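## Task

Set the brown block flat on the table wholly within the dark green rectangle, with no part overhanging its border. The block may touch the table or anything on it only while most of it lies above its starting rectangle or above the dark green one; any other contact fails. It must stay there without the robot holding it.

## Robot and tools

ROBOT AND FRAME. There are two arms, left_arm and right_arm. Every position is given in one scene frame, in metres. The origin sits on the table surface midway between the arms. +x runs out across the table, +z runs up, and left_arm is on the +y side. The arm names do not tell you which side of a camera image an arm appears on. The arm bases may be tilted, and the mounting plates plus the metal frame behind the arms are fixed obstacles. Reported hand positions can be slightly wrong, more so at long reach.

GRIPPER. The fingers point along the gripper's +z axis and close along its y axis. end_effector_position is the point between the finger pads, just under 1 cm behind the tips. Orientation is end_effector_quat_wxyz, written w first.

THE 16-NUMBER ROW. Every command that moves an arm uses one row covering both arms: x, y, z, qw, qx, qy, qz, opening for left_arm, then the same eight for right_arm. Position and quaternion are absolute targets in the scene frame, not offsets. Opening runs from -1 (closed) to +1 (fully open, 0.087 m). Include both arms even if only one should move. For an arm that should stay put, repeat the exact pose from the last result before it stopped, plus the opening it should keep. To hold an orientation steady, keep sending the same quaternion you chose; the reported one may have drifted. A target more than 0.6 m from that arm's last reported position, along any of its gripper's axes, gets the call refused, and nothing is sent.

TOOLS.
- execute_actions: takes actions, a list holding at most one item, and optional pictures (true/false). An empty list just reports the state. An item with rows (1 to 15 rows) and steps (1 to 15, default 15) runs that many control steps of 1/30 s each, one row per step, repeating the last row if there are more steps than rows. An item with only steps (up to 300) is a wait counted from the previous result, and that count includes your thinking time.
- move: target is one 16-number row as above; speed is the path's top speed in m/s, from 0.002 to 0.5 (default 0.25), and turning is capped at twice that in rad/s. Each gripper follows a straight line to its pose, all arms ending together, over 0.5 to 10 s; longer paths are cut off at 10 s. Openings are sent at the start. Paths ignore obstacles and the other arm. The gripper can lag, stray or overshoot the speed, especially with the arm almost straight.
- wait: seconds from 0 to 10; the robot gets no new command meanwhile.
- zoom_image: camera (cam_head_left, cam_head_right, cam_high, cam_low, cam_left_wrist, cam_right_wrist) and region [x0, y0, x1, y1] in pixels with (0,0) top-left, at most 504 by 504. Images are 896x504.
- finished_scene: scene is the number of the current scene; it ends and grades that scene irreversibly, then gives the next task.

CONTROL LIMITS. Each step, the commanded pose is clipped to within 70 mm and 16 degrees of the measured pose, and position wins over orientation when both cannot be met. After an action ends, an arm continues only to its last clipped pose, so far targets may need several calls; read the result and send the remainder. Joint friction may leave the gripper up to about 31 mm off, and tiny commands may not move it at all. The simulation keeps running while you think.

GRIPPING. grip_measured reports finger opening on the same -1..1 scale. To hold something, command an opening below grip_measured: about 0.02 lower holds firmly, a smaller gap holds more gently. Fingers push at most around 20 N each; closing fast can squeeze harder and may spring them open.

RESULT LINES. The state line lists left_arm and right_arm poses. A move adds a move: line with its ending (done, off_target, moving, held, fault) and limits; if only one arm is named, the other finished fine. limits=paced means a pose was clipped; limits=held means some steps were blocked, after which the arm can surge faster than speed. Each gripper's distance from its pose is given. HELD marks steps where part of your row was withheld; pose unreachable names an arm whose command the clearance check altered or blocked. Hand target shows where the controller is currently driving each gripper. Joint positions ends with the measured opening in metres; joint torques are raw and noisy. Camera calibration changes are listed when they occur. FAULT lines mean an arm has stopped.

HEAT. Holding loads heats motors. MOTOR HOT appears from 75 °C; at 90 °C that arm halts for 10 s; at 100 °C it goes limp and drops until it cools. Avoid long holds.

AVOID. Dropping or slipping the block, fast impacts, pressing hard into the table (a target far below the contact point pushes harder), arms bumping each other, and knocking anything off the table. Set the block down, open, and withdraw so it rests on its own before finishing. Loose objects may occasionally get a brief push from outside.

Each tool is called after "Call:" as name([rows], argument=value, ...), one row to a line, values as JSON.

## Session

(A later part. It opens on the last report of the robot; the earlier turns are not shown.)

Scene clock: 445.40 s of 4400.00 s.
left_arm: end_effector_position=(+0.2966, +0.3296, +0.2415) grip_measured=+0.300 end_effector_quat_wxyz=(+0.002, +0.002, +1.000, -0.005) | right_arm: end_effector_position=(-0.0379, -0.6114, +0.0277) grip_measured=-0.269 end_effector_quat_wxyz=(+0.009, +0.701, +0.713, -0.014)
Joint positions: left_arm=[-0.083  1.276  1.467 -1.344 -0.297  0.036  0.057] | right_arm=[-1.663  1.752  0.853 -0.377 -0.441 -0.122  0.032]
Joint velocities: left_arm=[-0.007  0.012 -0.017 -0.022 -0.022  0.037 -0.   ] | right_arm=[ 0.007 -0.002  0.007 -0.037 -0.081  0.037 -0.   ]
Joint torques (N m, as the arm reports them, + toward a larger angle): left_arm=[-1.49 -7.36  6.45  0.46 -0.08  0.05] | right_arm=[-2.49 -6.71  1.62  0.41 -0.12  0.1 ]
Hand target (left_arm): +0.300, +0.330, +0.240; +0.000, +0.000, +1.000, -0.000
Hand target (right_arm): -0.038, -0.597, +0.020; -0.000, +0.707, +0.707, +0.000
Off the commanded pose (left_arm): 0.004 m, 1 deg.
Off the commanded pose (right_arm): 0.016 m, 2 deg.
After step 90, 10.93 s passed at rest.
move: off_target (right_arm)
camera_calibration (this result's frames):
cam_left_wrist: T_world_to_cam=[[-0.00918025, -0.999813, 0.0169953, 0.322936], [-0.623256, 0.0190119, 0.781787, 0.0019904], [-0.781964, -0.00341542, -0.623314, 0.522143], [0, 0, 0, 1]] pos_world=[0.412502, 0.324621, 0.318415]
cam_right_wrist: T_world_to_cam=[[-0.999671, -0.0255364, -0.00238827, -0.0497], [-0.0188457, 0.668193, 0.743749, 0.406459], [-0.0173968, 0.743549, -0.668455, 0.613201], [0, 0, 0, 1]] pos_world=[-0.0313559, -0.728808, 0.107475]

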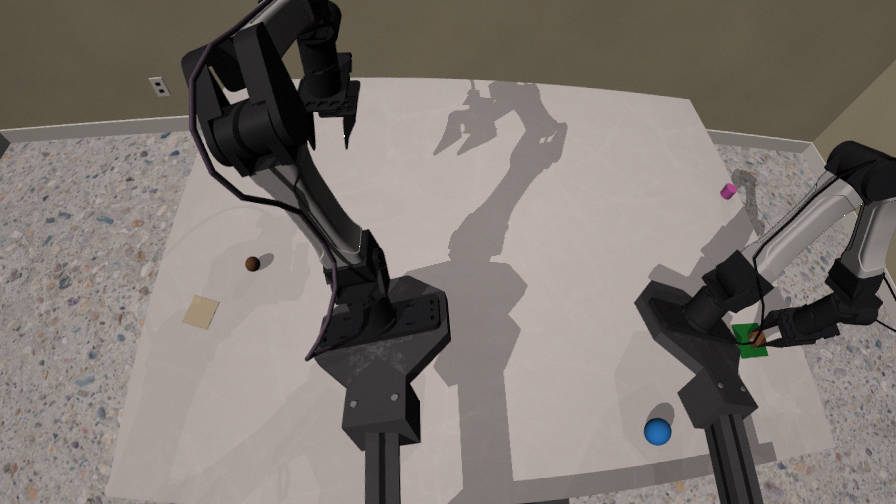

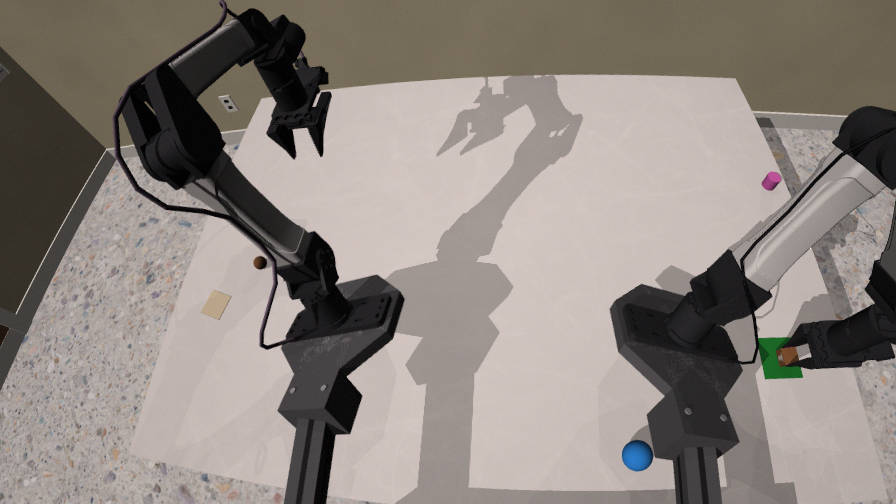

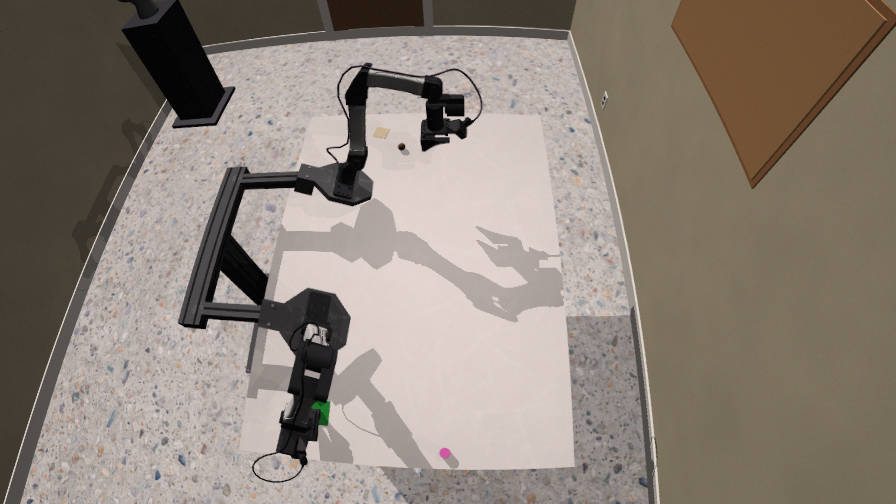

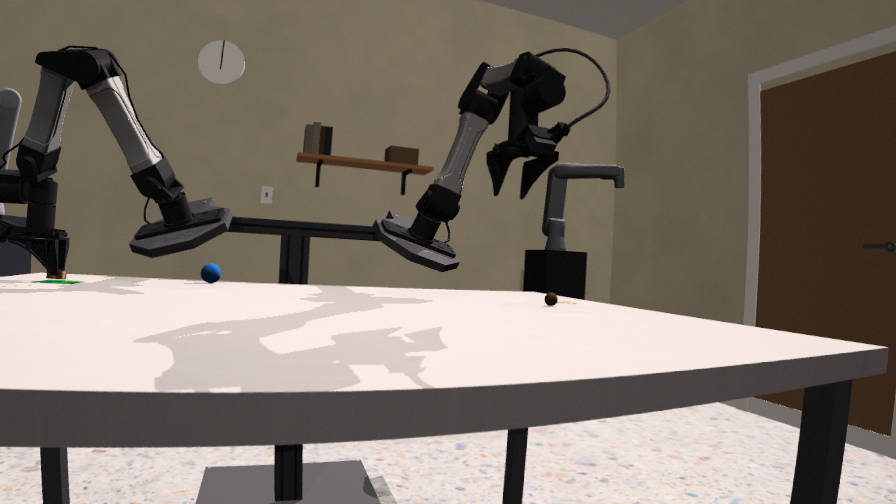

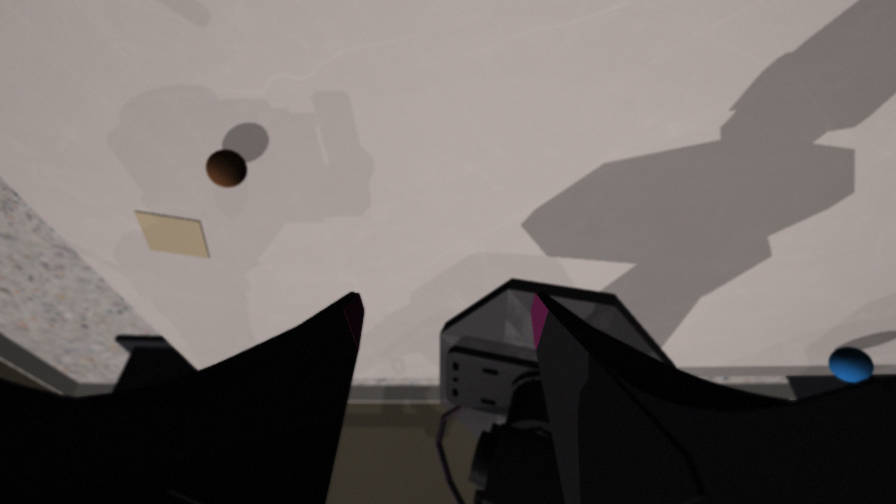

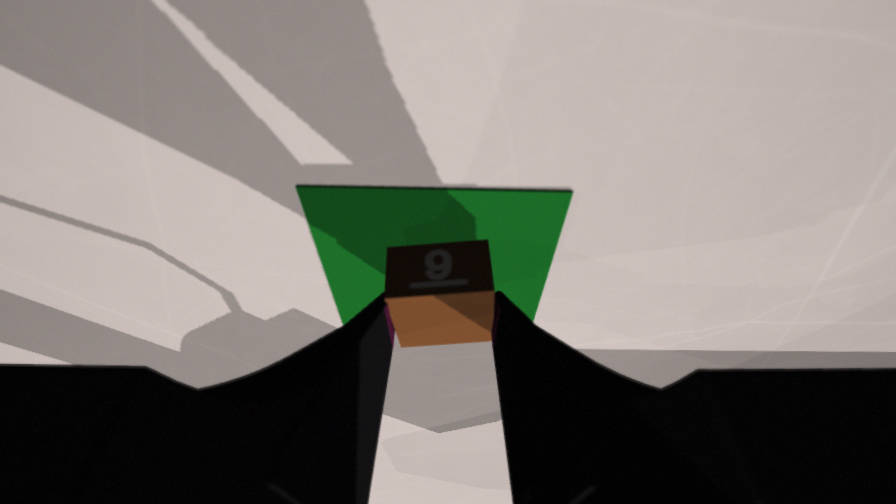

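Call:
move(target=[0.30,0.33,0.24,0,0,1,0,0.3,-0.038,-0.595,0.013,0,0.707,0.707,0,-0.30], speed=0.01)

Call:
zoom_image(camera="cam_low", region=[0,230,130,300])

Scene clock: 459.87 s of 4400.00 s.
left_arm: end_effector_position=(+0.2966, +0.3296, +0.2415) grip_measured=+0.300 end_effector_quat_wxyz=(+0.002, +0.002, +1.000, -0.005) | right_arm: end_effector_position=(-0.0381, -0.6092, +0.0220) grip_measured=-0.269 end_effector_quat_wxyz=(+0.010, +0.701, +0.713, -0.014)
Joint positions: left_arm=[-0.083  1.276  1.467 -1.344 -0.297  0.036  0.057] | right_arm=[-1.657  1.763  0.837 -0.345 -0.44  -0.115  0.032]
Joint velocities: left_arm=[-0.007  0.007 -0.012  0.007 -0.066 -0.022  0.   ] | right_arm=[ 0.007 -0.012  0.012  0.051  0.051 -0.037  0.   ]
Joint torques (N m, as the arm reports them, + toward a larger angle): left_arm=[-1.5  -7.34  6.41  0.46 -0.1   0.04] | right_arm=[-2.23 -6.23  1.63  0.47 -0.1   0.14]
Hand target (left_arm): +0.300, +0.330, +0.240; +0.000, +0.000, +1.000, -0.000
Hand target (right_arm): -0.038, -0.595, +0.013; +0.000, +0.707, +0.707, +0.000
Off the commanded pose (left_arm): 0.004 m, 1 deg.
Off the commanded pose (right_arm): 0.017 m, 2 deg.
After step 90, 9.00 s passed at rest.
move: off_target (right_arm)
camera_calibration (this result's frames):
cam_left_wrist: T_world_to_cam=[[-0.00918025, -0.999813, 0.0169953, 0.322936], [-0.623256, 0.0190119, 0.781787, 0.0019904], [-0.781964, -0.00341542, -0.623314, 0.522143], [0, 0, 0, 1]] pos_world=[0.412502, 0.324621, 0.318415]
cam_right_wrist: T_world_to_cam=[[-0.999664, -0.0257261, -0.00314602, -0.0500084], [-0.0195719, 0.669744, 0.742334, 0.41014], [-0.0169903, 0.742146, -0.670023, 0.607004], [0, 0, 0, 1]] pos_world=[-0.0316513, -0.726461, 0.102089]

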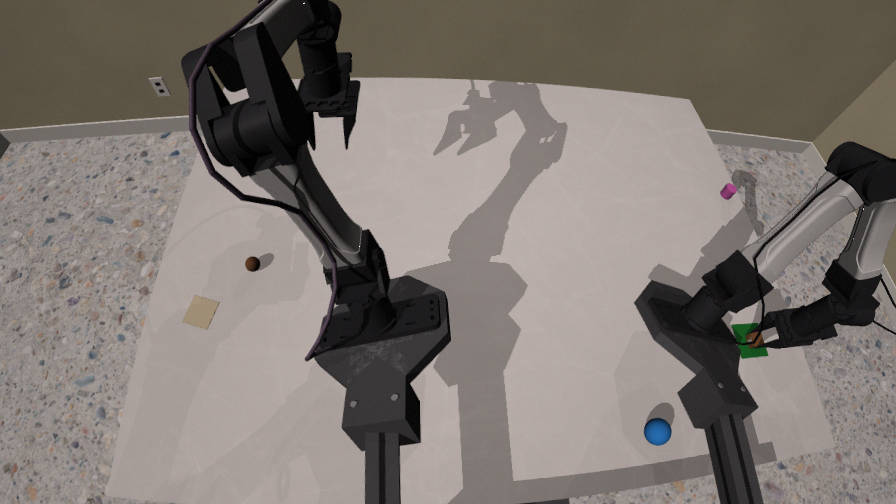

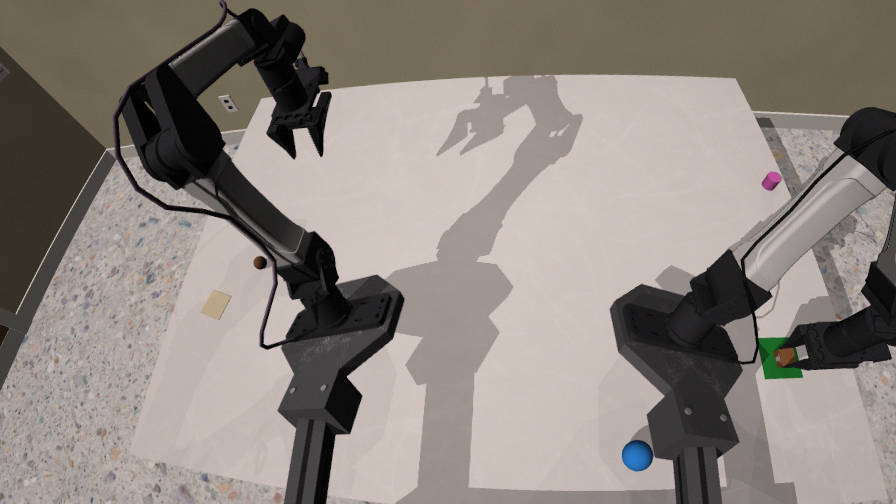

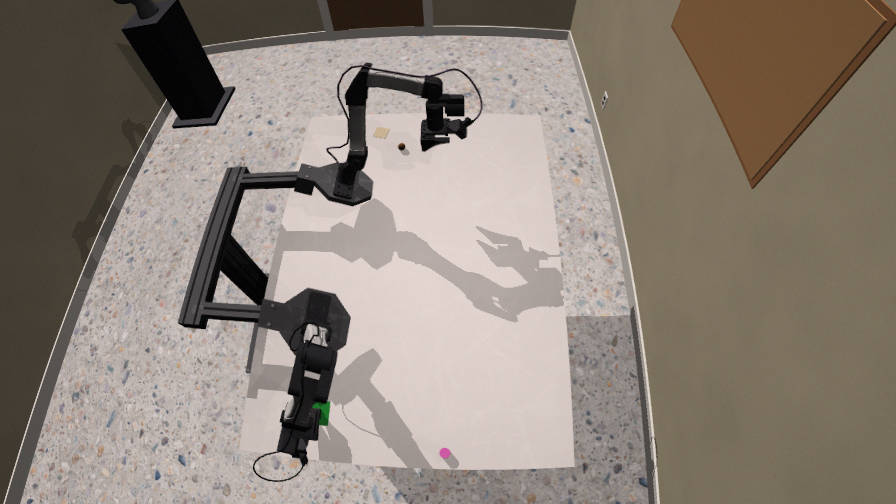

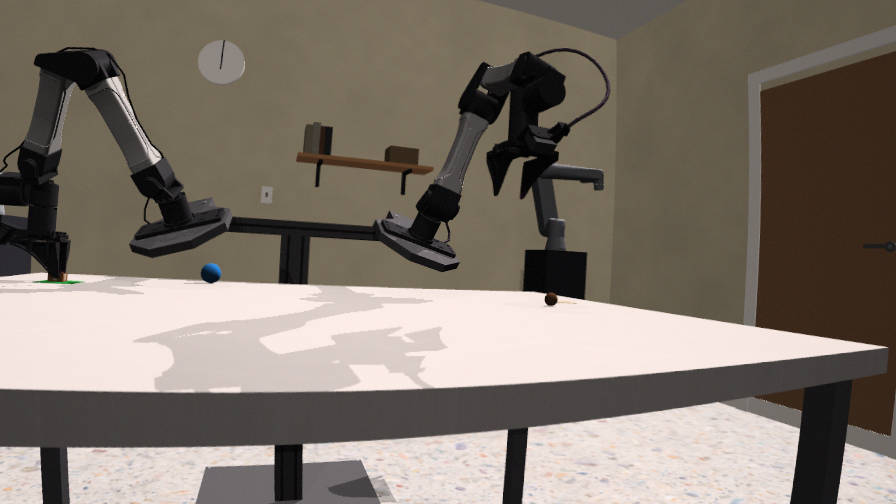

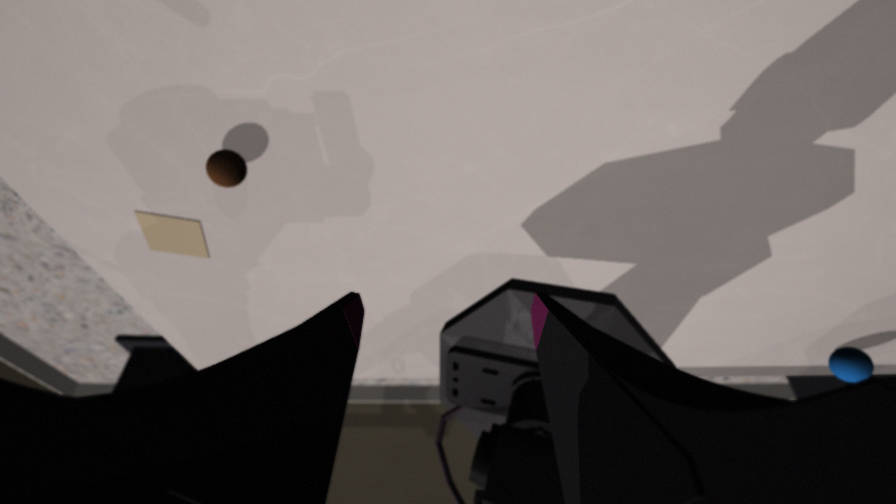

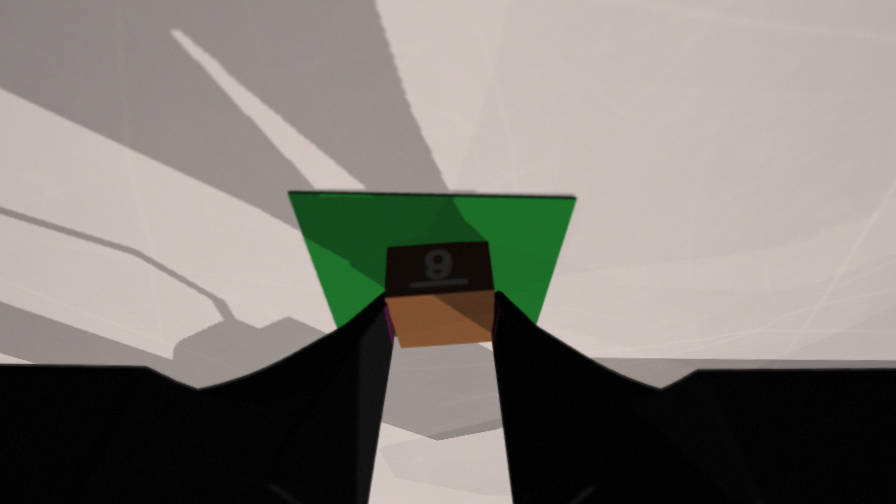

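Region (0, 230, 130, 300) of cam_low's 896x504 image, scaled by 3.877, with more detail than that image has; it fills the top 271 rows of this view, and the rest is white.

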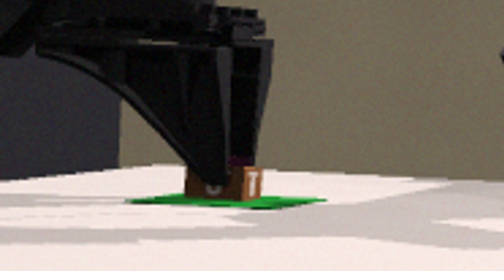

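Call:
execute_actions([
  {"rows":[[0.30,0.33,0.24,0,0,1,0,0.3,-0.038,-0.595,0.013,0,0.707,0.707,0,-0.27],[0.30,0.33,0.24,0,0,1,0,0.3,-0.038,-0.595,0.013,0,0.707,0.707,0,-0.26],[0.30,0.33,0.24,0,0,1,0,0.3,-0.038,-0.595,0.013,0,0.707,0.707,0,-0.25],[0.30,0.33,0.24,0,0,1,0,0.3,-0.038,-0.595,0.013,0,0.707,0.707,0,-0.23],[0.30,0.33,0.24,0,0,1,0,0.3,-0.038,-0.595,0.013,0,0.707,0.707,0,-0.2],[0.30,0.33,0.24,0,0,1,0,0.3,-0.038,-0.595,0.013,0,0.707,0.707,0,-0.15],[0.30,0.33,0.24,0,0,1,0,0.3,-0.038,-0.595,0.013,0,0.707,0.707,0,-0.05],[0.30,0.33,0.24,0,0,1,0,0.3,-0.038,-0.595,0.013,0,0.707,0.707,0,0.1],[0.30,0.33,0.24,0,0,1,0,0.3,-0.038,-0.595,0.013,0,0.707,0.707,0,0.2]],"steps":15},
], pictures=false)

Call:
move(target=[0.30,0.33,0.24,0,0,1,0,0.3,-0.038,-0.61,0.09,0,0.707,0.707,0,0.2], speed=0.15)

Scene clock: 472.17 s of 4400.00 s.
left_arm: end_effector_position=(+0.2966, +0.3296, +0.2415) grip_measured=+0.300 end_effector_quat_wxyz=(+0.002, +0.002, +1.000, -0.005) | right_arm: end_effector_position=(-0.0381, -0.6104, +0.0218) grip_measured=+0.200 end_effector_quat_wxyz=(+0.012, +0.700, +0.714, -0.016)
Joint positions: left_arm=[-0.083  1.276  1.467 -1.344 -0.297  0.036  0.057] | right_arm=[-1.656  1.763  0.837 -0.339 -0.44  -0.115  0.052]
Joint velocities: left_arm=[ 0.012 -0.012  0.007  0.066 -0.007  0.022 -0.001] | right_arm=[-0.012 -0.012 -0.002  0.037  0.081  0.022  0.   ]
Joint torques (N m, as the arm reports them, + toward a larger angle): left_arm=[-1.47 -7.35  6.41  0.45 -0.09  0.05] | right_arm=[-2.29 -6.28  1.6   0.42 -0.11  0.14]
Hand target (left_arm): +0.300, +0.330, +0.240; +0.000, +0.000, +1.000, -0.000
Hand target (right_arm): -0.038, -0.595, +0.013; -0.000, +0.707, +0.707, +0.000
Off the commanded pose (left_arm): 0.004 m, 1 deg.
Off the commanded pose (right_arm): 0.018 m, 3 deg.
Steps of this call (steps 1 to 90: nothing new was sent; then 8.80 s passed at rest; steps 91 to 105: all 15 steps of this action). Readings (end_effector_position):
91: left_arm (+0.2966, +0.3296, +0.2415) | right_arm (-0.0381, -0.6092, +0.0220)
92: left_arm (+0.2966, +0.3296, +0.2415) | right_arm (-0.0381, -0.6092, +0.0220)
94: left_arm (+0.2966, +0.3296, +0.2415) | right_arm (-0.0382, -0.6095, +0.0220)
98: left_arm (+0.2966, +0.3296, +0.2415) | right_arm (-0.0382, -0.6101, +0.0219)
105: the state above

Scene clock: 473.53 s of 4400.00 s.
left_arm: end_effector_position=(+0.2966, +0.3296, +0.2415) grip_measured=+0.300 end_effector_quat_wxyz=(+0.002, +0.002, +1.000, -0.005) | right_arm: end_effector_position=(-0.0387, -0.5960, +0.0813) grip_measured=+0.200 end_effector_quat_wxyz=(-0.015, +0.712, +0.702, +0.014)
Joint positions: left_arm=[-0.083  1.276  1.467 -1.344 -0.297  0.036  0.057] | right_arm=[-1.752  1.64   0.932 -0.69  -0.454 -0.224  0.052]
Joint velocities: left_arm=[-0.002 -0.002 -0.002 -0.007  0.007 -0.007 -0.   ] | right_arm=[ 0.002  0.002 -0.012 -0.051 -0.037  0.007  0.001]
Joint torques (N m, as the arm reports them, + toward a larger angle): left_arm=[-1.51 -7.36  6.43  0.45 -0.09  0.04] | right_arm=[-3.28 -9.53  6.85  0.16 -0.18 -0.04]
Hand target (left_arm): +0.300, +0.330, +0.240; +0.000, +0.000, +1.000, -0.000
Hand target (right_arm): -0.038, -0.608, +0.090; -0.002, +0.707, +0.708, +0.000
Off the commanded pose (left_arm): 0.004 m, 1 deg.
Off the commanded pose (right_arm): 0.017 m, 2 deg.
move: off_target (right_arm)
camera_calibration (this result's frames):
cam_left_wrist: T_world_to_cam=[[-0.00918025, -0.999813, 0.0169953, 0.322936], [-0.623256, 0.0190119, 0.781787, 0.0019904], [-0.781964, -0.00341542, -0.623314, 0.522143], [0, 0, 0, 1]] pos_world=[0.412502, 0.324621, 0.318415]
cam_right_wrist: T_world_to_cam=[[-0.999957, 0.00499952, -0.00783899, -0.0314064], [-0.00313291, 0.612632, 0.790362, 0.319947], [0.00875385, 0.790353, -0.61259, 0.661908], [0, 0, 0, 1]] pos_world=[-0.0361969, -0.718993, 0.152358]

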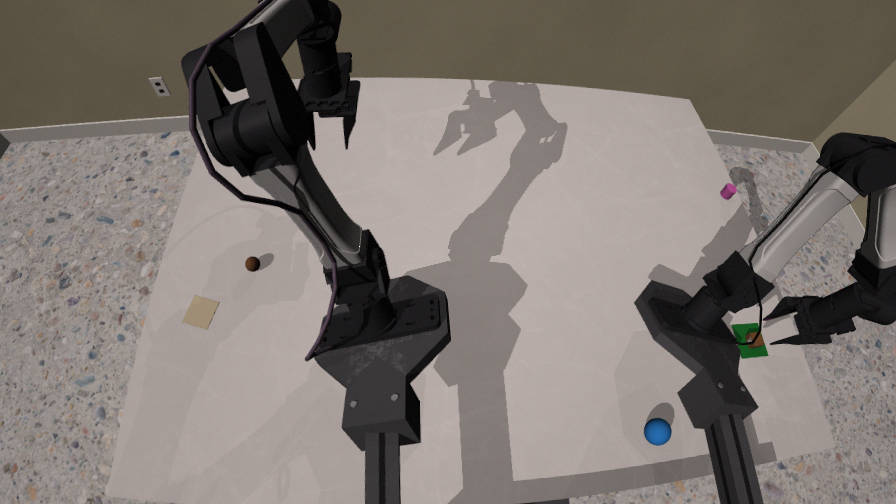

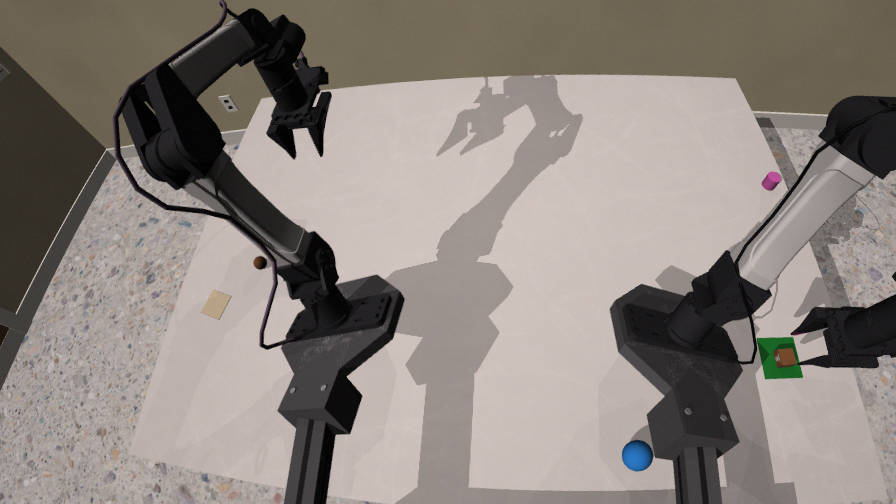

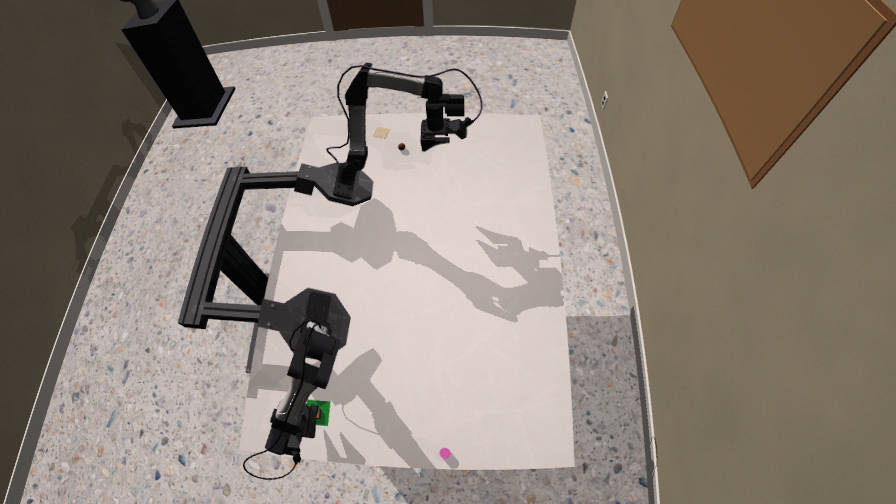

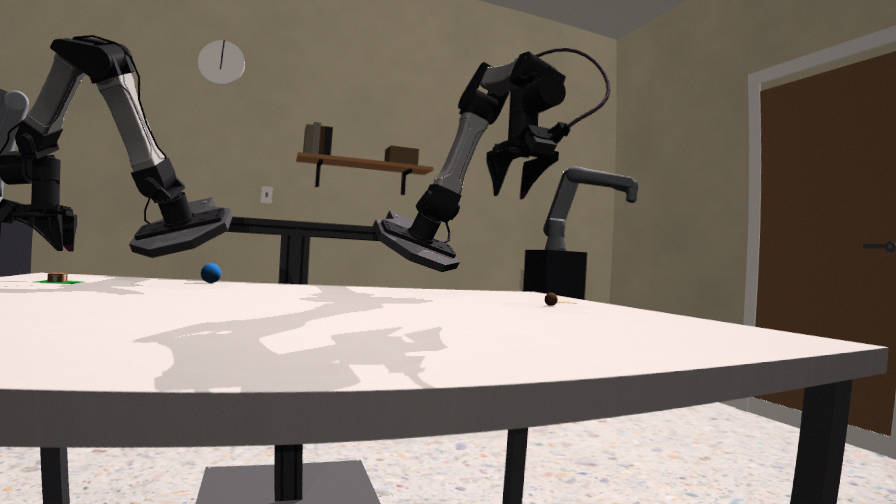

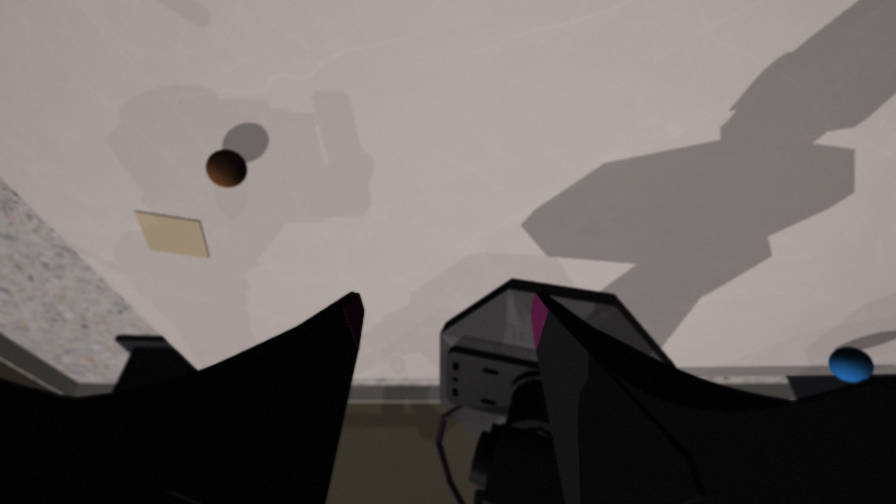

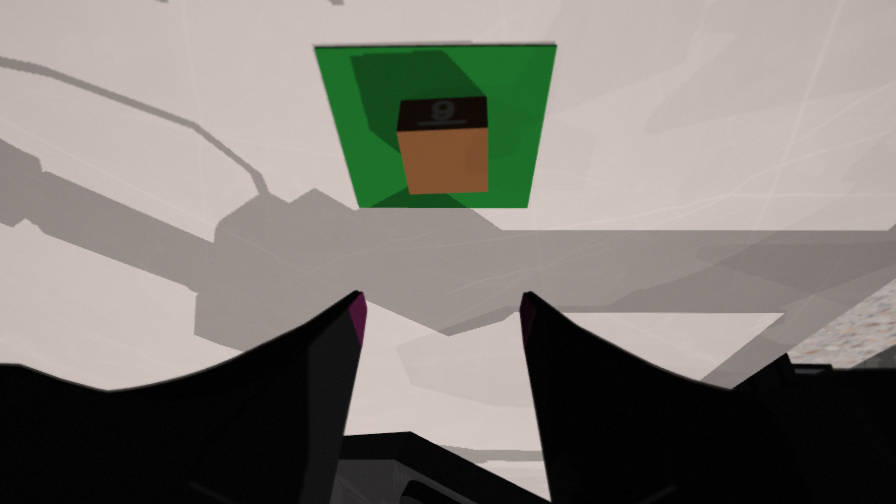

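Call:
finished_scene(scene=2)

The scene is finished: the task was done.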